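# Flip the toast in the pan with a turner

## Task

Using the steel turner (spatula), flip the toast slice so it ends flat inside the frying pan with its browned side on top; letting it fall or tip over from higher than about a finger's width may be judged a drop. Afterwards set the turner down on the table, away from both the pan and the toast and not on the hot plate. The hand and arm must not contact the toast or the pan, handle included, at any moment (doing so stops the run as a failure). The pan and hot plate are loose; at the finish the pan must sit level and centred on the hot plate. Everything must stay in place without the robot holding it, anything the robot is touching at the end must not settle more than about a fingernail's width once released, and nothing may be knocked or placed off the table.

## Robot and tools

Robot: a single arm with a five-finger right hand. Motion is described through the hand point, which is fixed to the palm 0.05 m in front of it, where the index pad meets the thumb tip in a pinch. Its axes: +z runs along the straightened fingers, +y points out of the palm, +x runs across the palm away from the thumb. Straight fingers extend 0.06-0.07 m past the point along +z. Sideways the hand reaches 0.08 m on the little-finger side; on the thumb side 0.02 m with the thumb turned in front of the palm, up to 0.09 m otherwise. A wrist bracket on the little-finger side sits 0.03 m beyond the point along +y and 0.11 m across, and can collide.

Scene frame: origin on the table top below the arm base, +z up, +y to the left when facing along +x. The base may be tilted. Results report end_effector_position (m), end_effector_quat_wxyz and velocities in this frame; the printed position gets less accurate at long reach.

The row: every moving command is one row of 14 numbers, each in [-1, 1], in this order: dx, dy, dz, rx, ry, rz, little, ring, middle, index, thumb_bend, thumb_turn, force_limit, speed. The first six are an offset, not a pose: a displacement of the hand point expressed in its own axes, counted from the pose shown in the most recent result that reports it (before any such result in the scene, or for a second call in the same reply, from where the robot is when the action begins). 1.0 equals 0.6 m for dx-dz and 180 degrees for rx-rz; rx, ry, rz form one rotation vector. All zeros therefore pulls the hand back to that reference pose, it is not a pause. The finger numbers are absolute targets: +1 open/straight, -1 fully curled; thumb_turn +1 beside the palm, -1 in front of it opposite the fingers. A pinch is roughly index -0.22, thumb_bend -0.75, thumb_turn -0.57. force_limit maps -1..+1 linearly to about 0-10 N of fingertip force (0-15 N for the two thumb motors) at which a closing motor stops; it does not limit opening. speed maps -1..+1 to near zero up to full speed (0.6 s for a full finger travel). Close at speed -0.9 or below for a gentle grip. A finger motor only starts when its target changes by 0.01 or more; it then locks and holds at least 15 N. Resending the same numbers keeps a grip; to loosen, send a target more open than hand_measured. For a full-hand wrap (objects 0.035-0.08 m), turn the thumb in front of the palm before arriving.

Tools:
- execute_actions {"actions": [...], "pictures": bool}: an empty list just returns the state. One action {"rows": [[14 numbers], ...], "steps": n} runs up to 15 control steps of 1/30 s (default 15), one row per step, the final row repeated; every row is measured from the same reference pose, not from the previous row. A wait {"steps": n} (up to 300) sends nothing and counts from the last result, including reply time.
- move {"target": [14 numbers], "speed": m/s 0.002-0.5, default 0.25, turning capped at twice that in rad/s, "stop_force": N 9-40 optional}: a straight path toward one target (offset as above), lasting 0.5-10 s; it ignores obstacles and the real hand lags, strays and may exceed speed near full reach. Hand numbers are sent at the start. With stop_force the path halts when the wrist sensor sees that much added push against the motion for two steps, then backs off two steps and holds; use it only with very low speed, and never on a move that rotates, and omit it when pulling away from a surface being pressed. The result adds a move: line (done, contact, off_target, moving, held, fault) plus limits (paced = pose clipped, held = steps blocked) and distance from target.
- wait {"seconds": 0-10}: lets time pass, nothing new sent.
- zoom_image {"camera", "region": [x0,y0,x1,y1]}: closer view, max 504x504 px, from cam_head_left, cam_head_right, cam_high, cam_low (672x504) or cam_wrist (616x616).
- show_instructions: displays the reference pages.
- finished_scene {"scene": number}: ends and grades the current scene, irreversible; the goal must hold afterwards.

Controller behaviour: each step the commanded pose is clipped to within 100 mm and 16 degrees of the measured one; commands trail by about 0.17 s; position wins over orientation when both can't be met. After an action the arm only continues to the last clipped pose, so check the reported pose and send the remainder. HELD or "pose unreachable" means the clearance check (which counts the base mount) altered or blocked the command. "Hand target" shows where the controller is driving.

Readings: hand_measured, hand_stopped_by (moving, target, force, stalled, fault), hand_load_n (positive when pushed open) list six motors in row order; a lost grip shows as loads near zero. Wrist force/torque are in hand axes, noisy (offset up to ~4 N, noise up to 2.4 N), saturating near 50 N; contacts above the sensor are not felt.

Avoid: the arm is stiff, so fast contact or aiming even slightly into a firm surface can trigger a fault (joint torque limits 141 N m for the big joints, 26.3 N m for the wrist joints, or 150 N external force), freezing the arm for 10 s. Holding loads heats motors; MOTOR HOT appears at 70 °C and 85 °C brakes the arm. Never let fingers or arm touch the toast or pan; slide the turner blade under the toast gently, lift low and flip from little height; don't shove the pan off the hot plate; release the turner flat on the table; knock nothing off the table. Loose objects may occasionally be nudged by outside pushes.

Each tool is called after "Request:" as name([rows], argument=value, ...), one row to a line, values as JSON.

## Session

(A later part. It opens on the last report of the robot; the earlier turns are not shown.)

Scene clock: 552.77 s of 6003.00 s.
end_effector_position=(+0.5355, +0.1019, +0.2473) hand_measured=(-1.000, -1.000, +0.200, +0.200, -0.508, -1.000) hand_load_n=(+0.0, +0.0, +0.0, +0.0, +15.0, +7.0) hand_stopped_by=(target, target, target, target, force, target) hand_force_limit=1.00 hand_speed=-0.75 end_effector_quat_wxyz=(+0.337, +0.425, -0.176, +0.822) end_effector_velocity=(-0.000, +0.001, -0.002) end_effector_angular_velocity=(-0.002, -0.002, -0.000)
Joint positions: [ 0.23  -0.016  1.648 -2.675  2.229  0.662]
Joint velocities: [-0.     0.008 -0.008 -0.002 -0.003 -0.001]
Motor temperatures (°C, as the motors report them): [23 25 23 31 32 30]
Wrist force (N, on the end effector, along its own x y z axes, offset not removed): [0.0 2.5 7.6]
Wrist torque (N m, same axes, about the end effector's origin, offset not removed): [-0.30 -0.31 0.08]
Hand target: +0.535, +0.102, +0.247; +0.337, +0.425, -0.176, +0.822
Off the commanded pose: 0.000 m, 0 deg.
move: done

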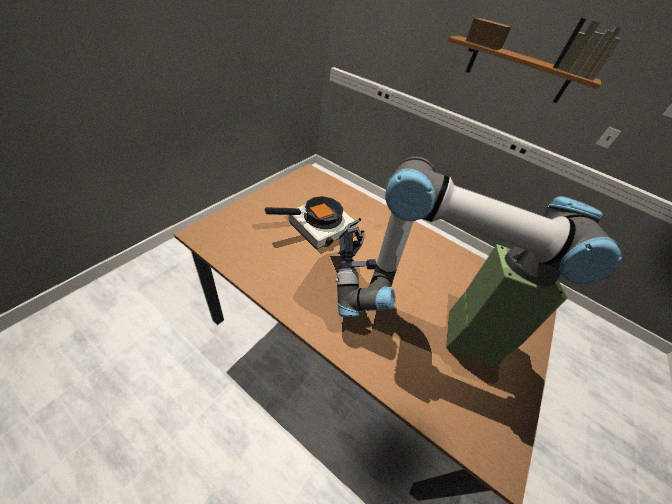

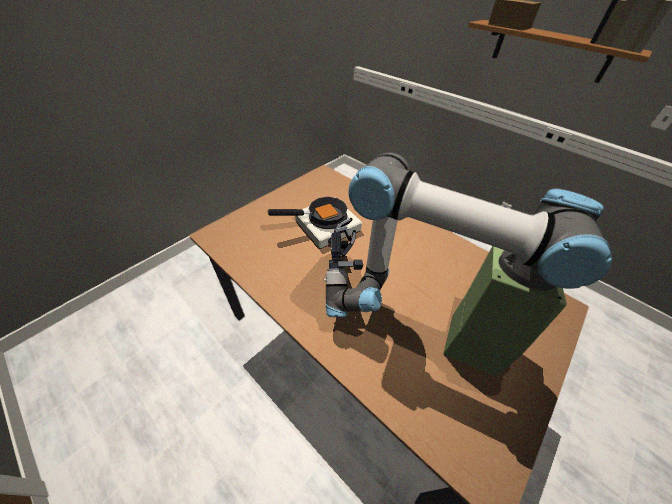

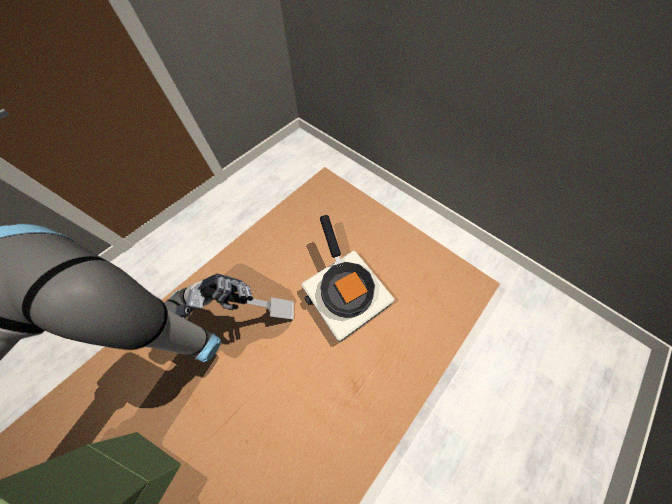

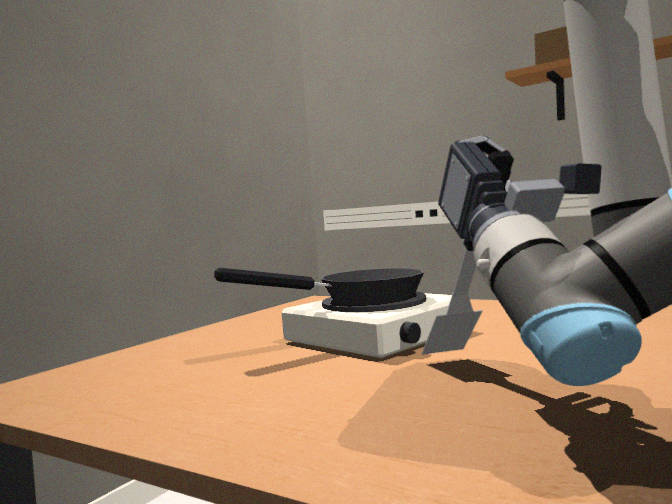

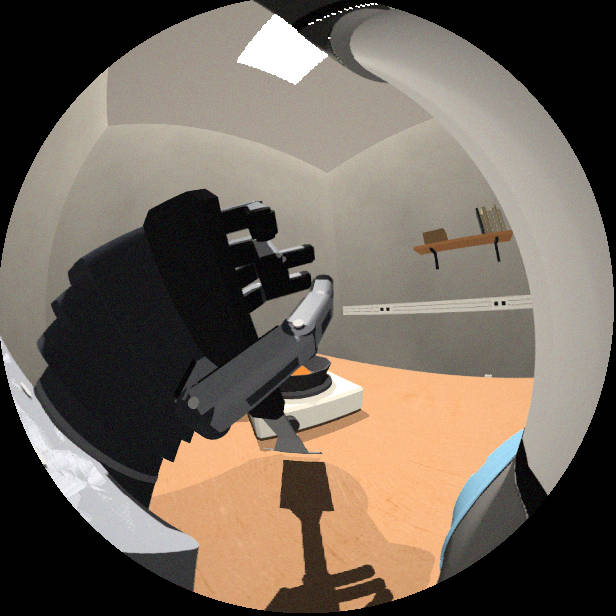

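Request:
move(target=[-0.0109,0.03,-0.0077,0,0,0,-1,-1,0.2,0.2,-0.95,-1,1,-0.75], speed=0.03)

Request:
move(target=[-0.0191,0,-0.0134,0,0,0,-1,-1,0.2,0.2,-0.95,-1,1,-0.75], speed=0.004, stop_force=9)

Scene clock: 559.03 s of 6003.00 s.
end_effector_position=(+0.5230, +0.0893, +0.2393) hand_measured=(-1.000, -1.000, +0.200, +0.200, -0.508, -1.000) hand_load_n=(+0.0, +0.0, +0.0, +0.0, +15.0, +7.0) hand_stopped_by=(target, target, target, target, force, target) hand_force_limit=1.00 hand_speed=-0.75 end_effector_quat_wxyz=(+0.337, +0.425, -0.176, +0.822) end_effector_velocity=(-0.002, -0.001, -0.001) end_effector_angular_velocity=(-0.000, +0.001, -0.000)
Joint positions: [ 0.209  0.     1.676 -2.706  2.218  0.685]
Joint velocities: [-0.002  0.002  0.003 -0.003 -0.001  0.002]
Motor temperatures (°C, as the motors report them): [23 25 23 31 32 30]
Wrist force (N, on the end effector, along its own x y z axes, offset not removed): [-2.2 -1.6 0.5]
Wrist torque (N m, same axes, about the end effector's origin, offset not removed): [-0.28 0.30 -0.22]
Hand target: +0.523, +0.089, +0.239; +0.337, +0.425, -0.176, +0.822
Off the commanded pose: 0.000 m, 0 deg.
After step 90, 2.27 s passed at rest.
move: done

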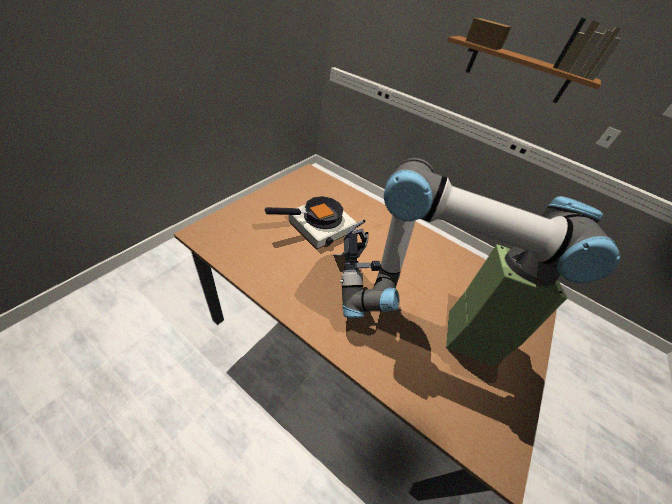

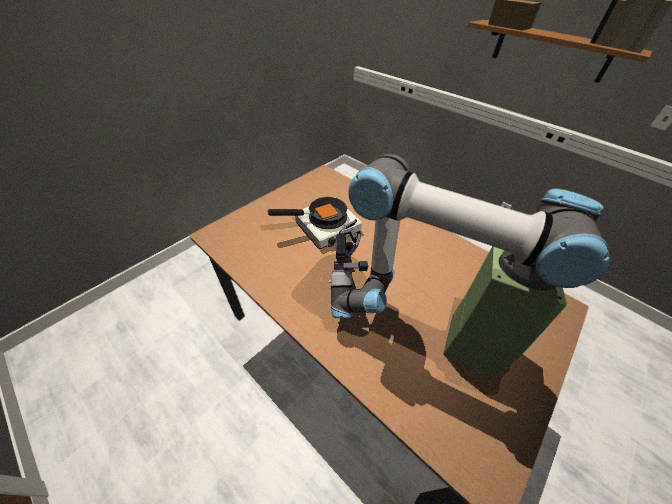

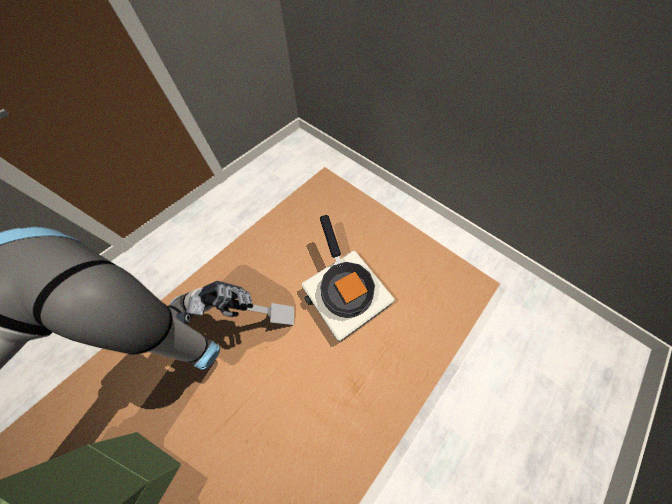

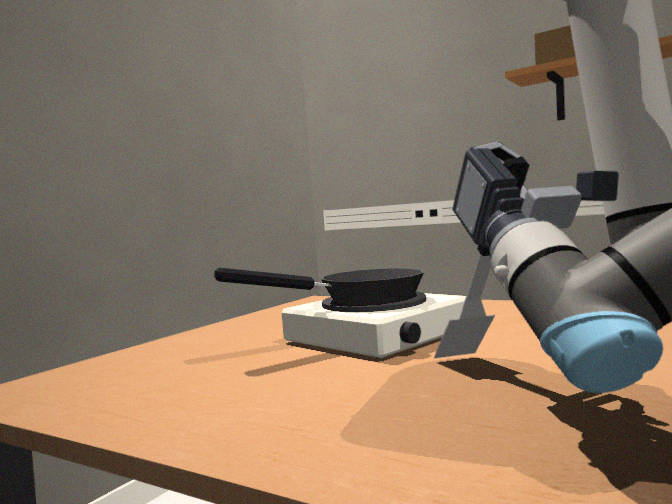

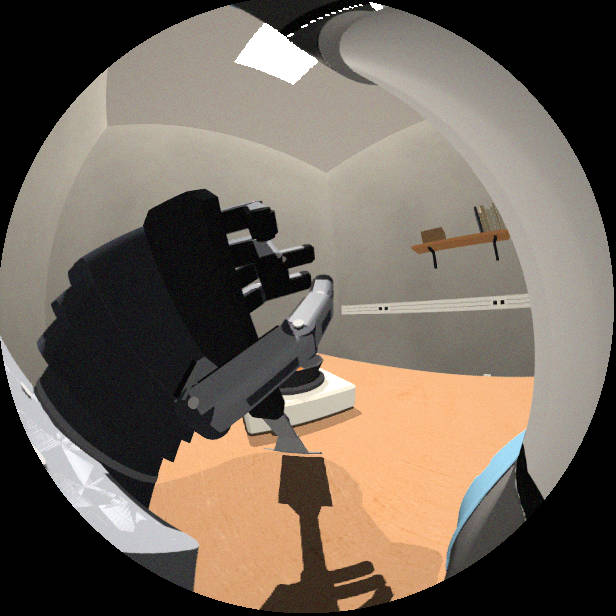

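Scene clock: 560.93 s of 6003.00 s.
end_effector_position=(+0.5231, +0.0893, +0.2332) hand_measured=(-1.000, -1.000, +0.200, +0.200, -0.508, -1.000) hand_load_n=(+0.0, +0.0, +0.0, +0.0, +14.5, +7.0) hand_stopped_by=(target, target, target, target, force, target) hand_force_limit=1.00 hand_speed=-0.75 end_effector_quat_wxyz=(+0.337, +0.425, -0.176, +0.822) end_effector_velocity=(-0.000, -0.000, +0.001) end_effector_angular_velocity=(+0.000, +0.001, -0.000)
Joint positions: [ 0.207  0.014  1.663 -2.705  2.217  0.687]
Joint velocities: [-0.    -0.003  0.004 -0.     0.    -0.   ]
Motor temperatures (°C, as the motors report them): [23 25 23 31 32 30]
Wrist force (N, on the end effector, along its own x y z axes, offset not removed): [1.6 -0.5 2.3]
Wrist torque (N m, same axes, about the end effector's origin, offset not removed): [-0.03 0.54 0.19]
Hand target: +0.523, +0.089, +0.233; +0.337, +0.425, -0.176, +0.822
Off the commanded pose: 0.008 m, 0 deg.
move: contact

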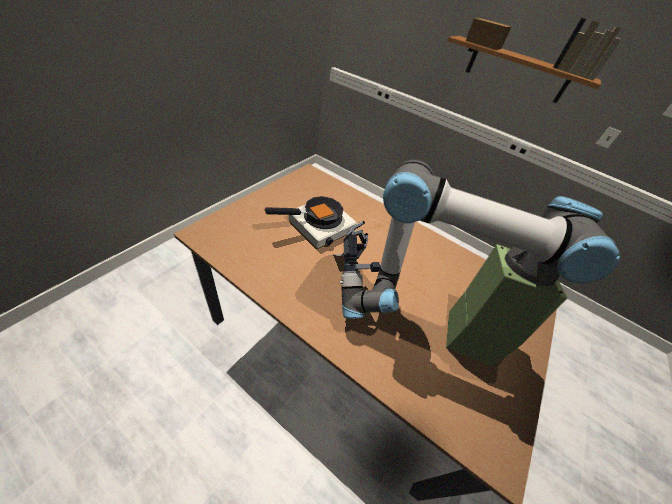

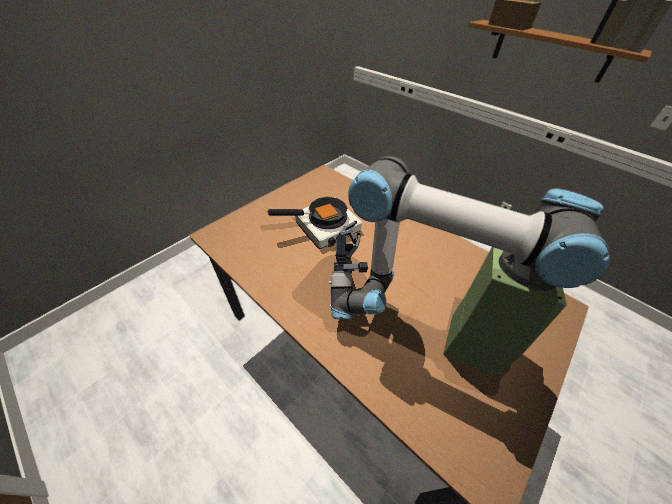

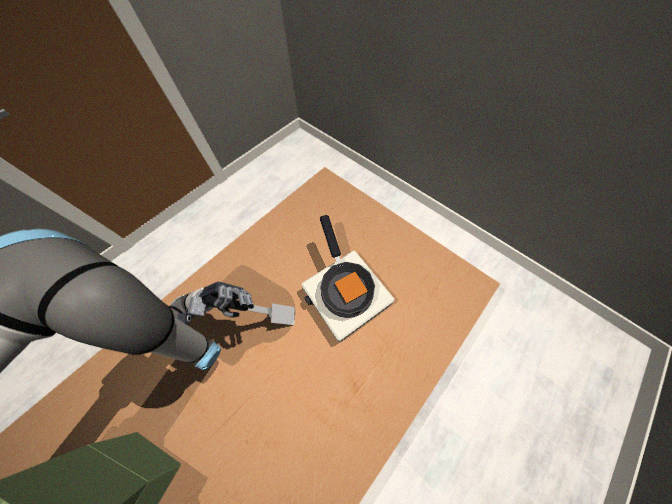

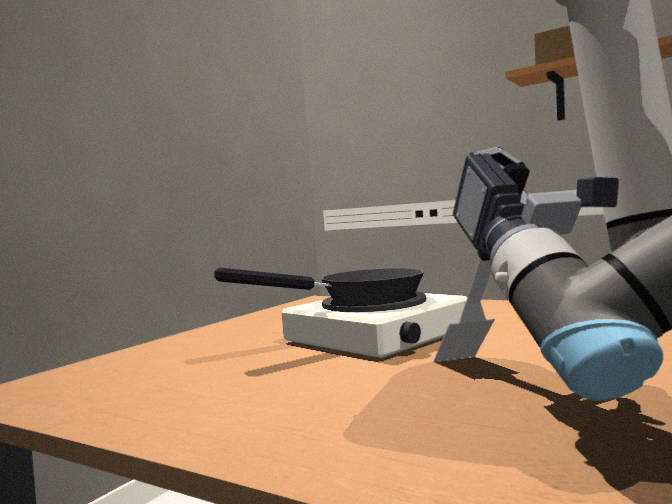

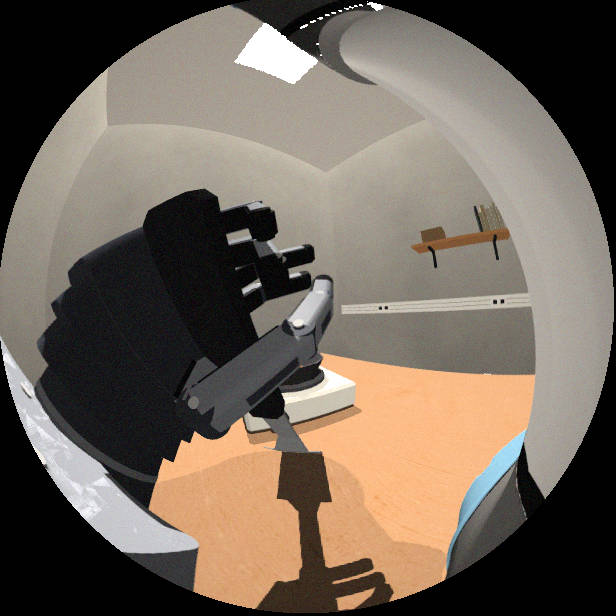

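Open thumb slowly.

Request:
move(target=[0.0007,0,0.0005,0,0,0,0.2,0.2,0.2,0.2,1,-1,1,-0.6], speed=0.004)

Scene clock: 567.53 s of 6003.00 s.
end_effector_position=(+0.5231, +0.0893, +0.2337) hand_measured=(+0.200, +0.200, +0.200, +0.200, +1.000, -1.000) hand_load_n=(+0.0, +0.0, +0.0, +0.0, +0.0, +0.0) hand_stopped_by=(target, target, target, target, target, target) hand_force_limit=1.00 hand_speed=-0.60 end_effector_quat_wxyz=(+0.337, +0.425, -0.176, +0.822) end_effector_velocity=(+0.000, +0.000, +0.000) end_effector_angular_velocity=(+0.001, -0.001, +0.001)
Joint positions: [ 0.207  0.013  1.664 -2.705  2.217  0.687]
Joint velocities: [ 0.    -0.     0.     0.     0.     0.001]
Motor temperatures (°C, as the motors report them): [23 25 23 31 32 30]
Wrist force (N, on the end effector, along its own x y z axes, offset not removed): [0.9 2.3 3.0]
Wrist torque (N m, same axes, about the end effector's origin, offset not removed): [0.16 -0.22 0.00]
Hand target: +0.523, +0.089, +0.234; +0.337, +0.425, -0.176, +0.822
Off the commanded pose: 0.000 m, 0 deg.
move: done

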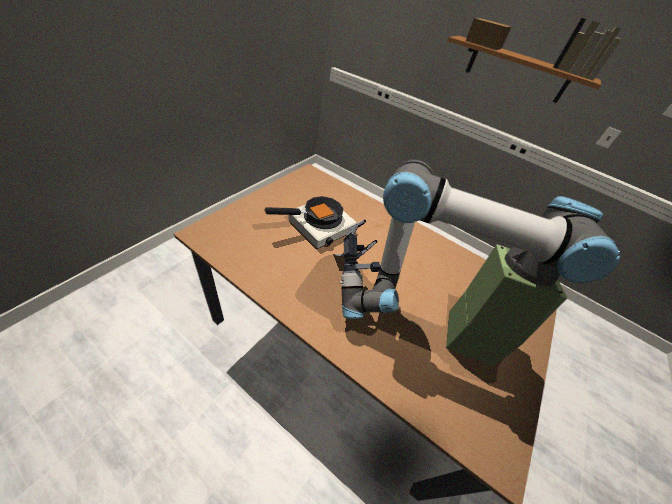

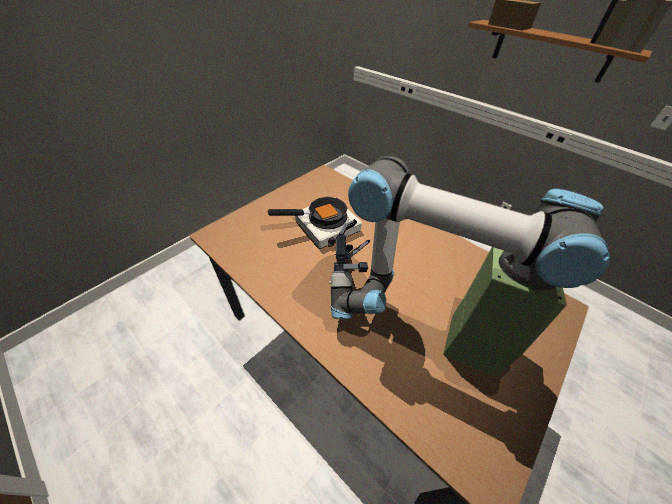

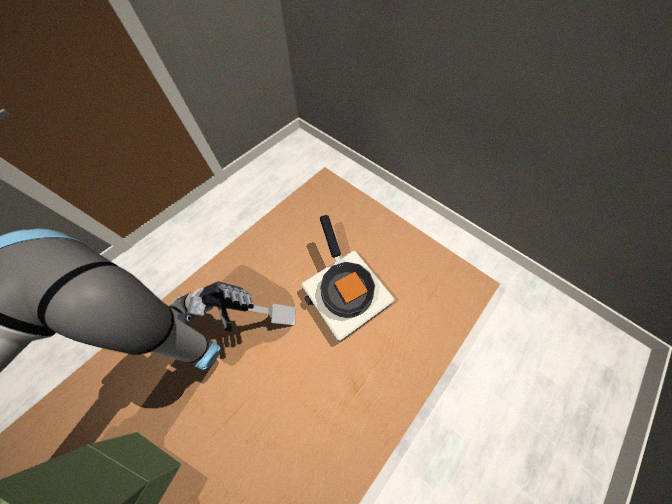

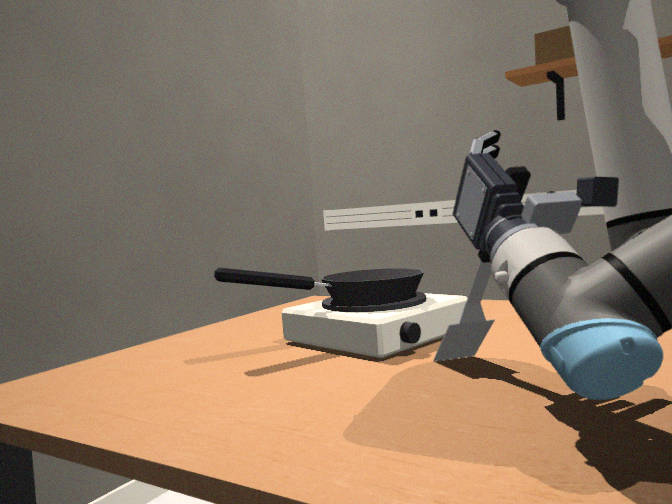

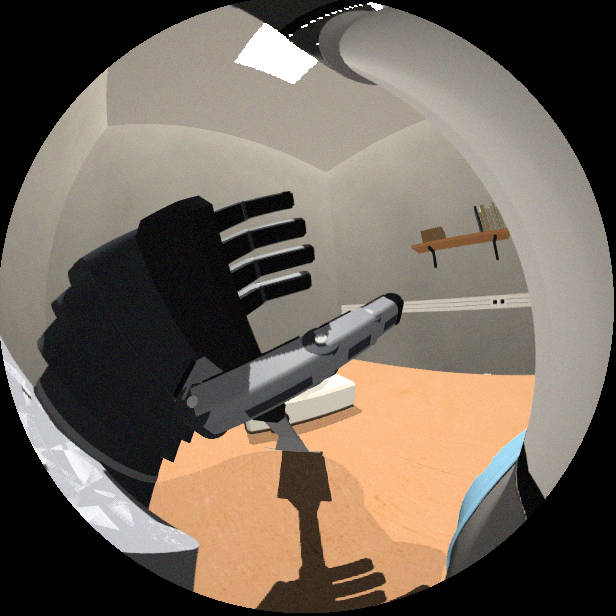

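Request:
move(target=[0,-0.0853,0.006,0.25,0,0,0.2,0.2,0.2,0.2,1,-1,1,-0.6], speed=0.1)

Request:
move(target=[0,-0.0853,0.006,0.25,0,0,0.2,0.2,0.2,0.2,1,-1,1,-0.6], speed=0.1)

Scene clock: 577.47 s of 6003.00 s.
end_effector_position=(+0.5610, +0.1235, +0.2357) hand_measured=(+0.200, +0.200, +0.200, +0.200, +1.000, -1.000) hand_load_n=(+0.0, +0.0, +0.0, +0.0, +0.0, +0.5) hand_stopped_by=(target, target, target, target, target, target) hand_force_limit=1.00 hand_speed=-0.60 end_effector_quat_wxyz=(+0.148, +0.522, +0.151, +0.826) end_effector_velocity=(+0.001, +0.001, +0.000) end_effector_angular_velocity=(-0.007, +0.005, +0.012)
Joint positions: [-0.059 -0.109  2.017 -2.362  1.401  1.02 ]
Joint velocities: [-0.008 -0.004  0.005  0.005 -0.02   0.002]
Motor temperatures (°C, as the motors report them): [23 25 23 31 32 30]
Wrist force (N, on the end effector, along its own x y z axes, offset not removed): [-0.5 1.4 2.1]
Wrist torque (N m, same axes, about the end effector's origin, offset not removed): [0.07 -0.06 -0.07]
Hand target: +0.561, +0.124, +0.236; +0.148, +0.522, +0.151, +0.826
Off the commanded pose: 0.000 m, 0 deg.
After step 90, 2.60 s passed at rest.
move: done

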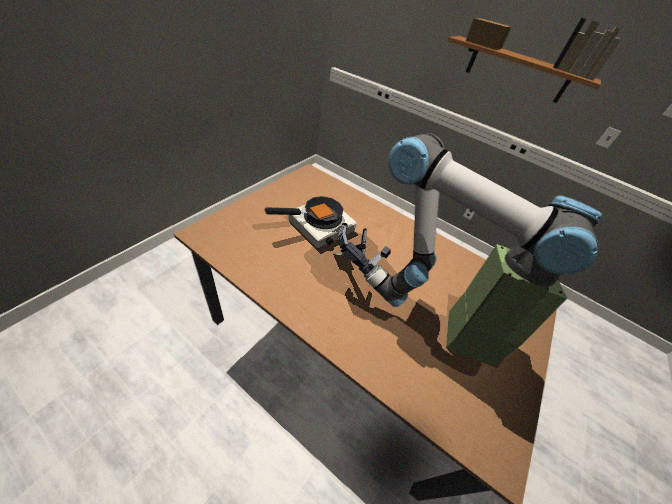

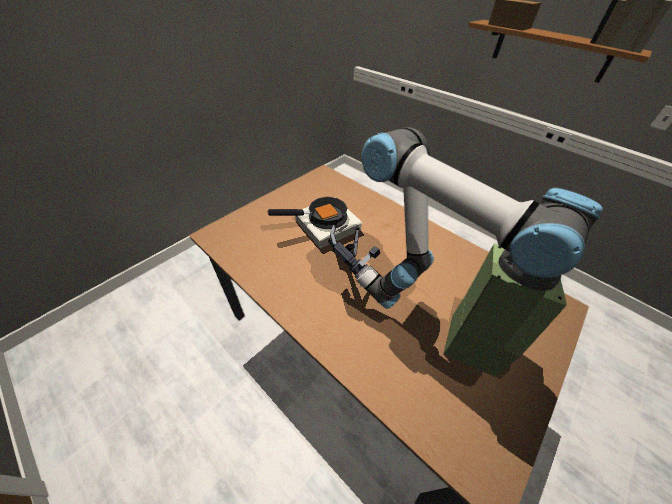

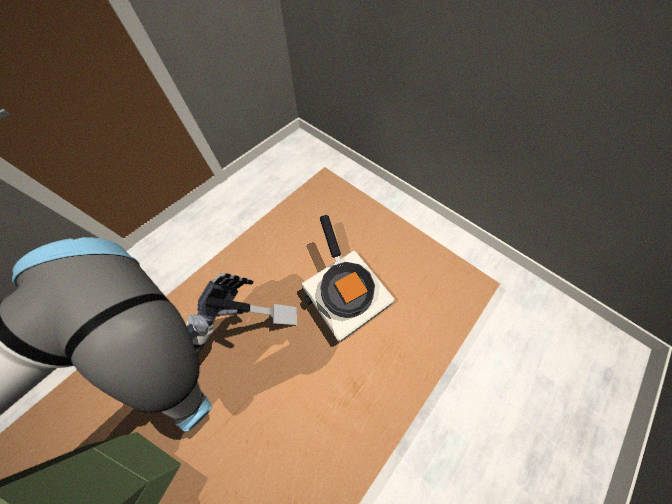

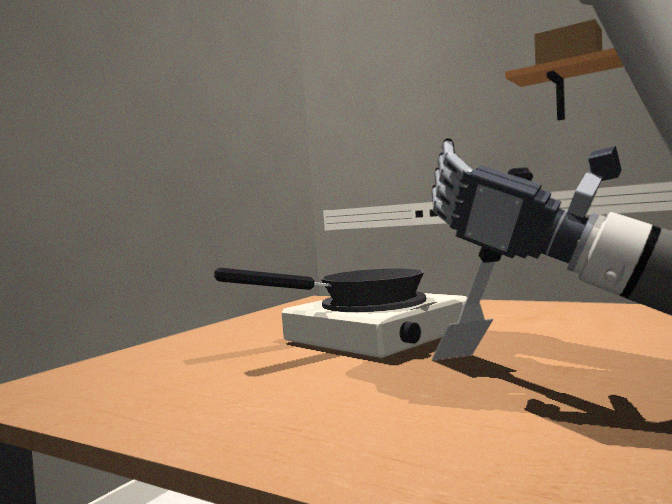

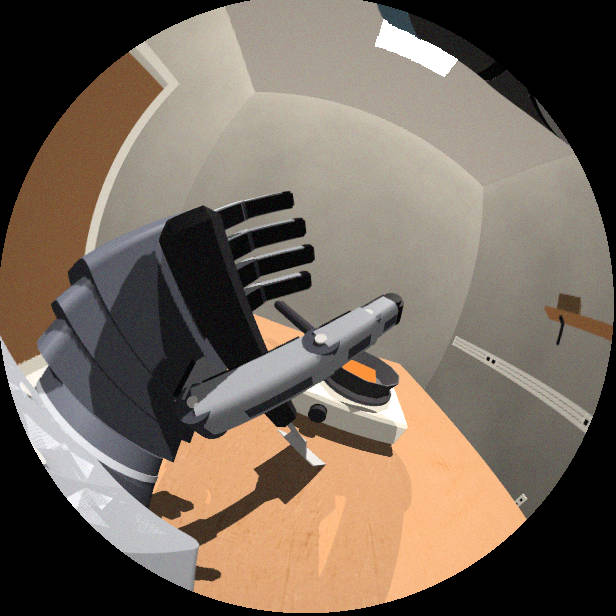

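Scene clock: 581.83 s of 6003.00 s.
end_effector_position=(+0.5685, +0.1702, +0.2165) hand_measured=(+0.200, +0.200, +0.200, +0.200, +1.000, -1.000) hand_load_n=(+0.0, +0.0, +0.0, +0.0, +0.0, +0.0) hand_stopped_by=(target, target, target, target, target, target) hand_force_limit=1.00 hand_speed=-0.60 end_effector_quat_wxyz=(-0.062, +0.539, +0.454, +0.706) end_effector_velocity=(+0.000, +0.001, -0.001) end_effector_angular_velocity=(-0.011, +0.010, +0.012)
Joint positions: [-0.393 -0.399  2.095 -1.533  0.446  0.671]
Joint velocities: [-0.003 -0.008 -0.009  0.058 -0.01  -0.037]
Motor temperatures (°C, as the motors report them): [23 25 23 31 32 30]
Wrist force (N, on the end effector, along its own x y z axes, offset not removed): [-0.1 2.1 0.9]
Wrist torque (N m, same axes, about the end effector's origin, offset not removed): [0.35 -0.01 0.02]
Hand target: +0.569, +0.170, +0.216; -0.063, +0.539, +0.455, +0.706
Off the commanded pose: 0.000 m, 0 deg.
move: done

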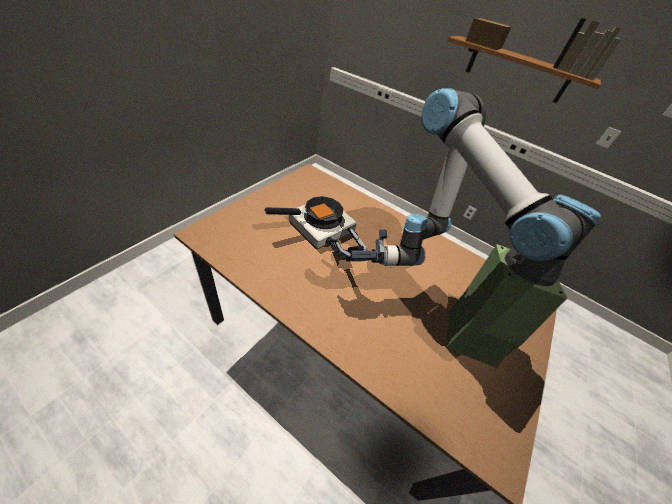

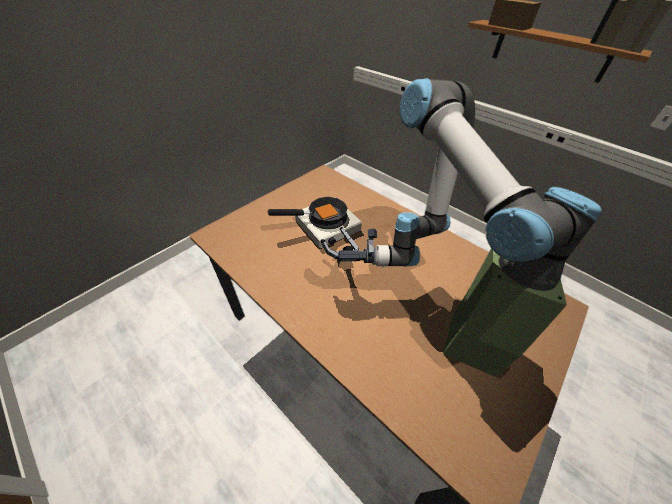

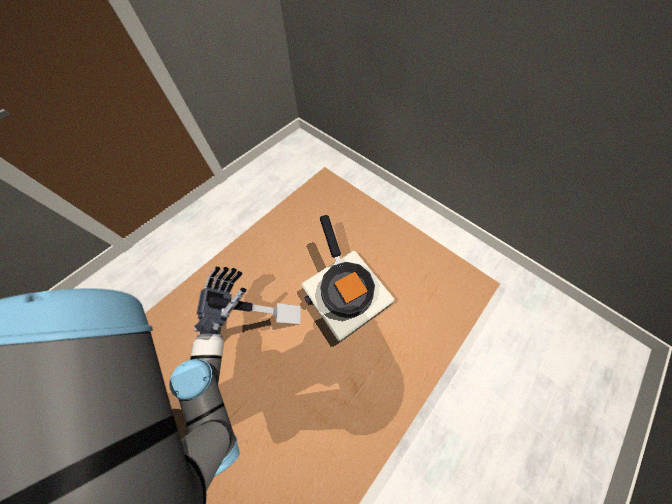

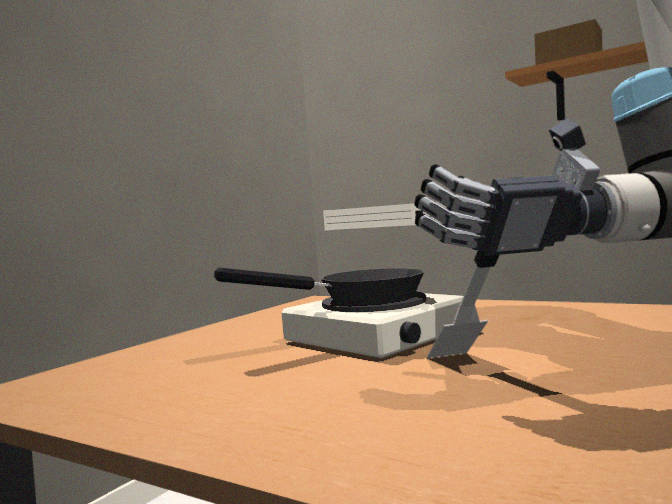

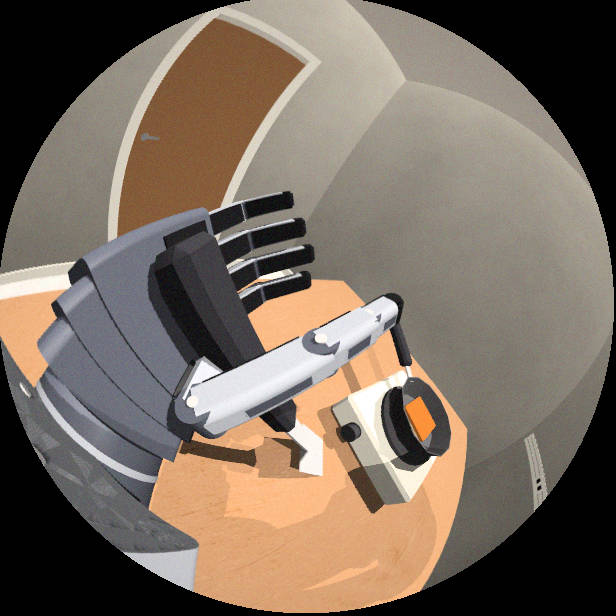

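Request:
move(target=[-0.039,-0.1853,0,0,0,-0.139,0.2,0.2,0.2,0.2,1,-1,1,-0.6], speed=0.05)

Scene clock: 592.60 s of 6003.00 s.
end_effector_position=(+0.5142, +0.2250, +0.1335) hand_measured=(+0.200, +0.200, +0.200, +0.200, +1.000, -1.000) hand_load_n=(+0.0, +0.0, +0.0, +0.0, +0.0, +0.0) hand_stopped_by=(target, target, target, target, target, target) hand_force_limit=1.00 hand_speed=-0.60 end_effector_quat_wxyz=(+0.092, +0.428, +0.560, +0.703) end_effector_velocity=(-0.001, +0.001, -0.002) end_effector_angular_velocity=(-0.006, -0.007, +0.001)
Joint positions: [-0.342 -0.069  1.965 -1.748  0.497  0.253]
Joint velocities: [ 0.001  0.007 -0.004 -0.003  0.001 -0.009]
Motor temperatures (°C, as the motors report them): [23 25 23 31 32 30]
Wrist force (N, on the end effector, along its own x y z axes, offset not removed): [-1.4 0.1 3.4]
Wrist torque (N m, same axes, about the end effector's origin, offset not removed): [-0.26 0.15 -0.04]
Hand target: +0.514, +0.225, +0.133; +0.092, +0.428, +0.560, +0.703
Off the commanded pose: 0.000 m, 0 deg.
After step 90, 3.07 s passed at rest.
move: done

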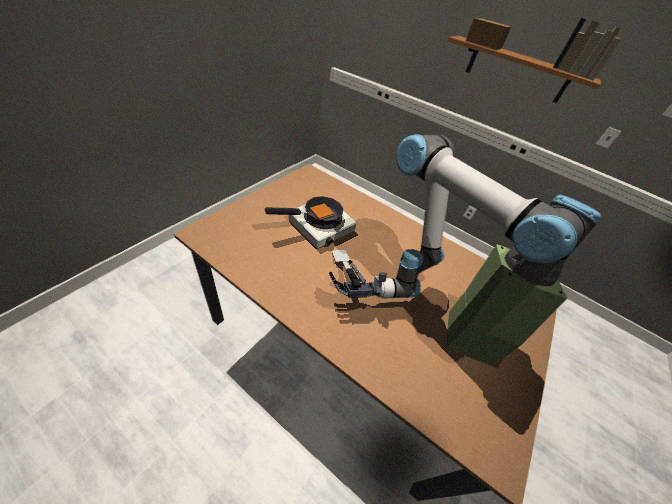

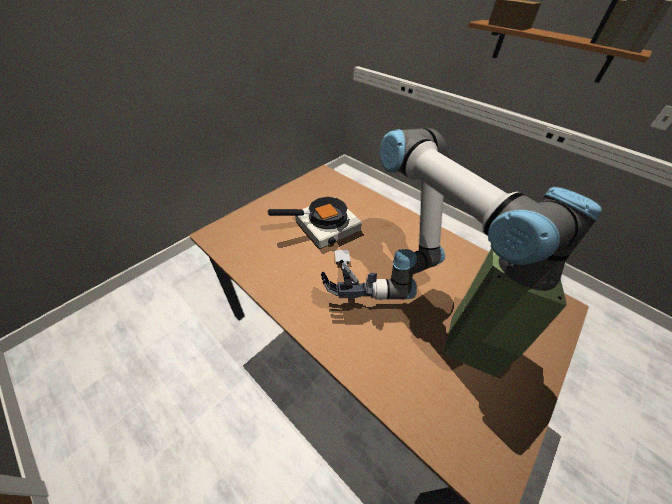

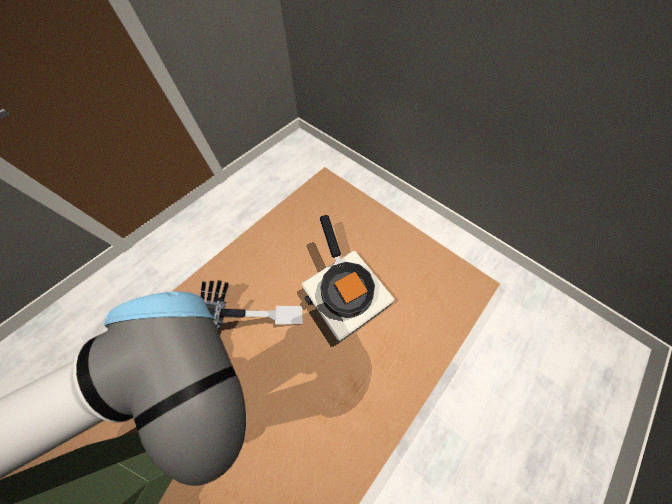

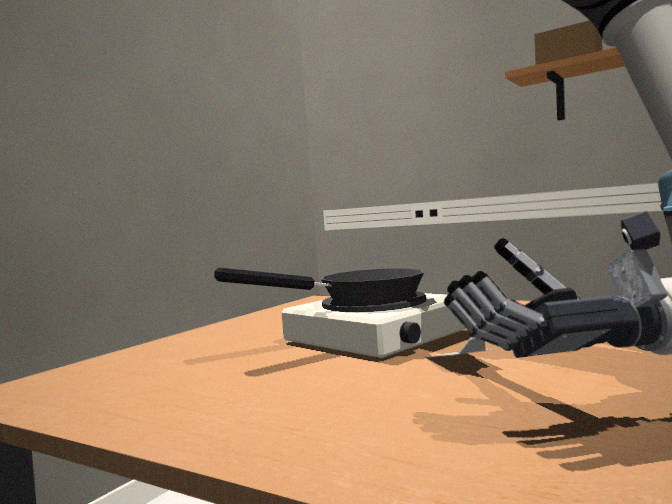

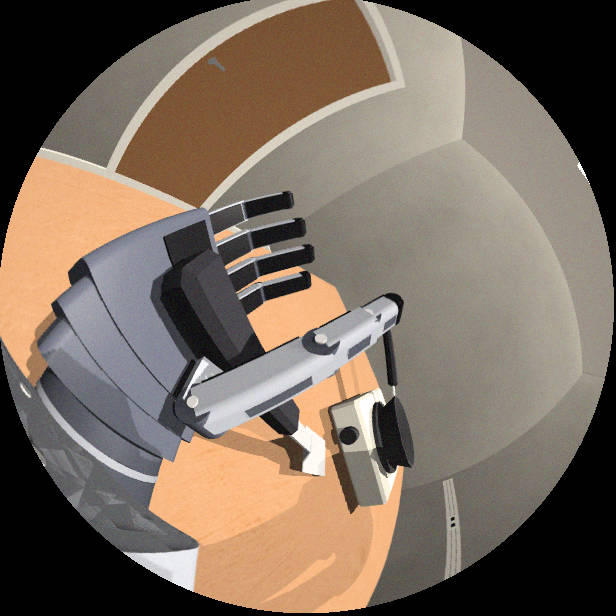

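Request:
move(target=[0,-0.049,-0.012,0.194,0,0,-0.1,-0.1,-0.1,-0.1,1,-1,1,-0.6], speed=0.06)

Scene clock: 602.73 s of 6003.00 s.
end_effector_position=(+0.4990, +0.2302, +0.1083) hand_measured=(-0.100, -0.100, -0.100, -0.100, +1.000, -1.000) hand_load_n=(+0.0, +0.0, +0.0, +0.0, +0.0, +0.0) hand_stopped_by=(target, target, target, target, target, target) hand_force_limit=1.00 hand_speed=-0.60 end_effector_quat_wxyz=(-0.040, +0.437, +0.744, +0.503) end_effector_velocity=(-0.000, -0.000, -0.001) end_effector_angular_velocity=(-0.009, +0.010, +0.009)
Joint positions: [-0.378 -0.218  1.771 -0.241  0.65  -0.773]
Joint velocities: [ 0.002 -0.002 -0.006  0.026  0.011 -0.013]
Motor temperatures (°C, as the motors report them): [23 25 23 31 32 30]
Wrist force (N, on the end effector, along its own x y z axes, offset not removed): [0.8 0.9 1.8]
Wrist torque (N m, same axes, about the end effector's origin, offset not removed): [0.02 -0.23 -0.03]
Hand target: +0.499, +0.230, +0.108; -0.040, +0.437, +0.745, +0.503
Off the commanded pose: 0.000 m, 0 deg.
After step 90, 1.73 s passed at rest.
move: done

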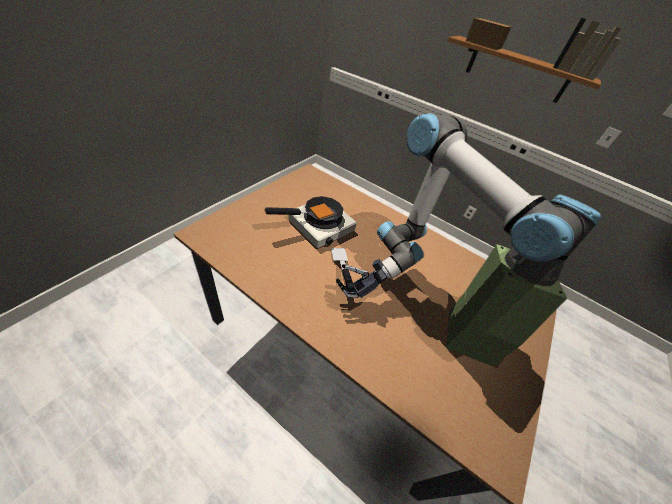

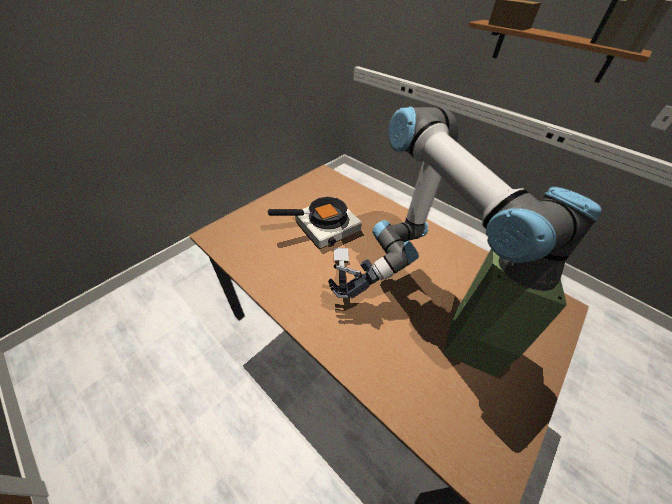

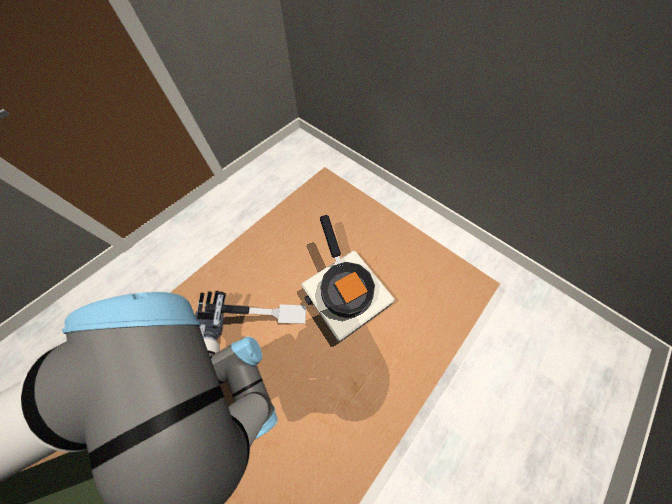

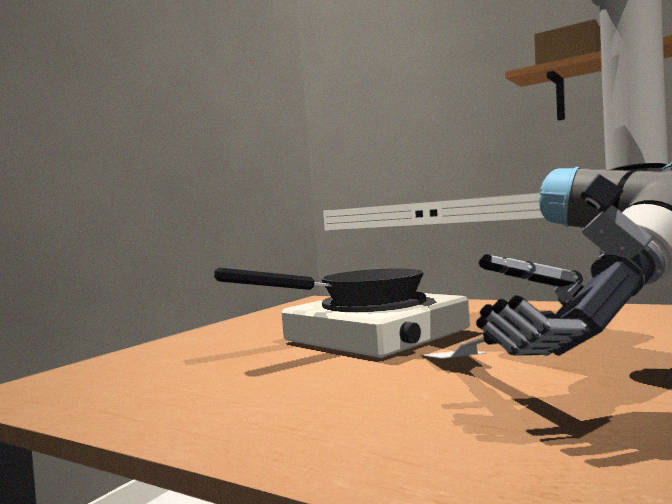

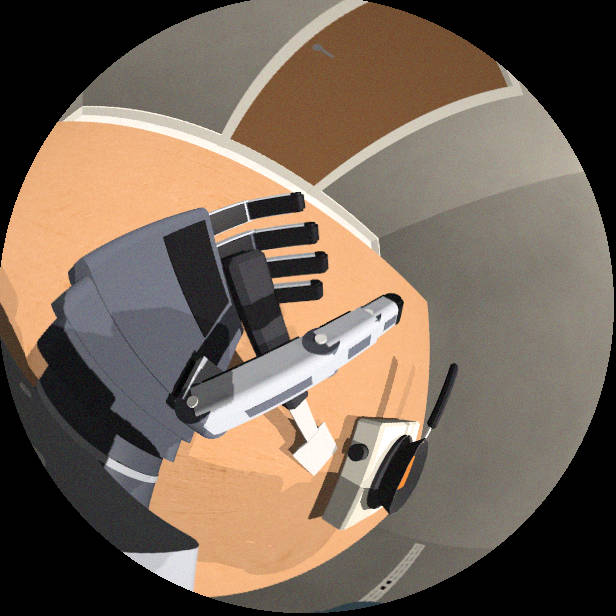

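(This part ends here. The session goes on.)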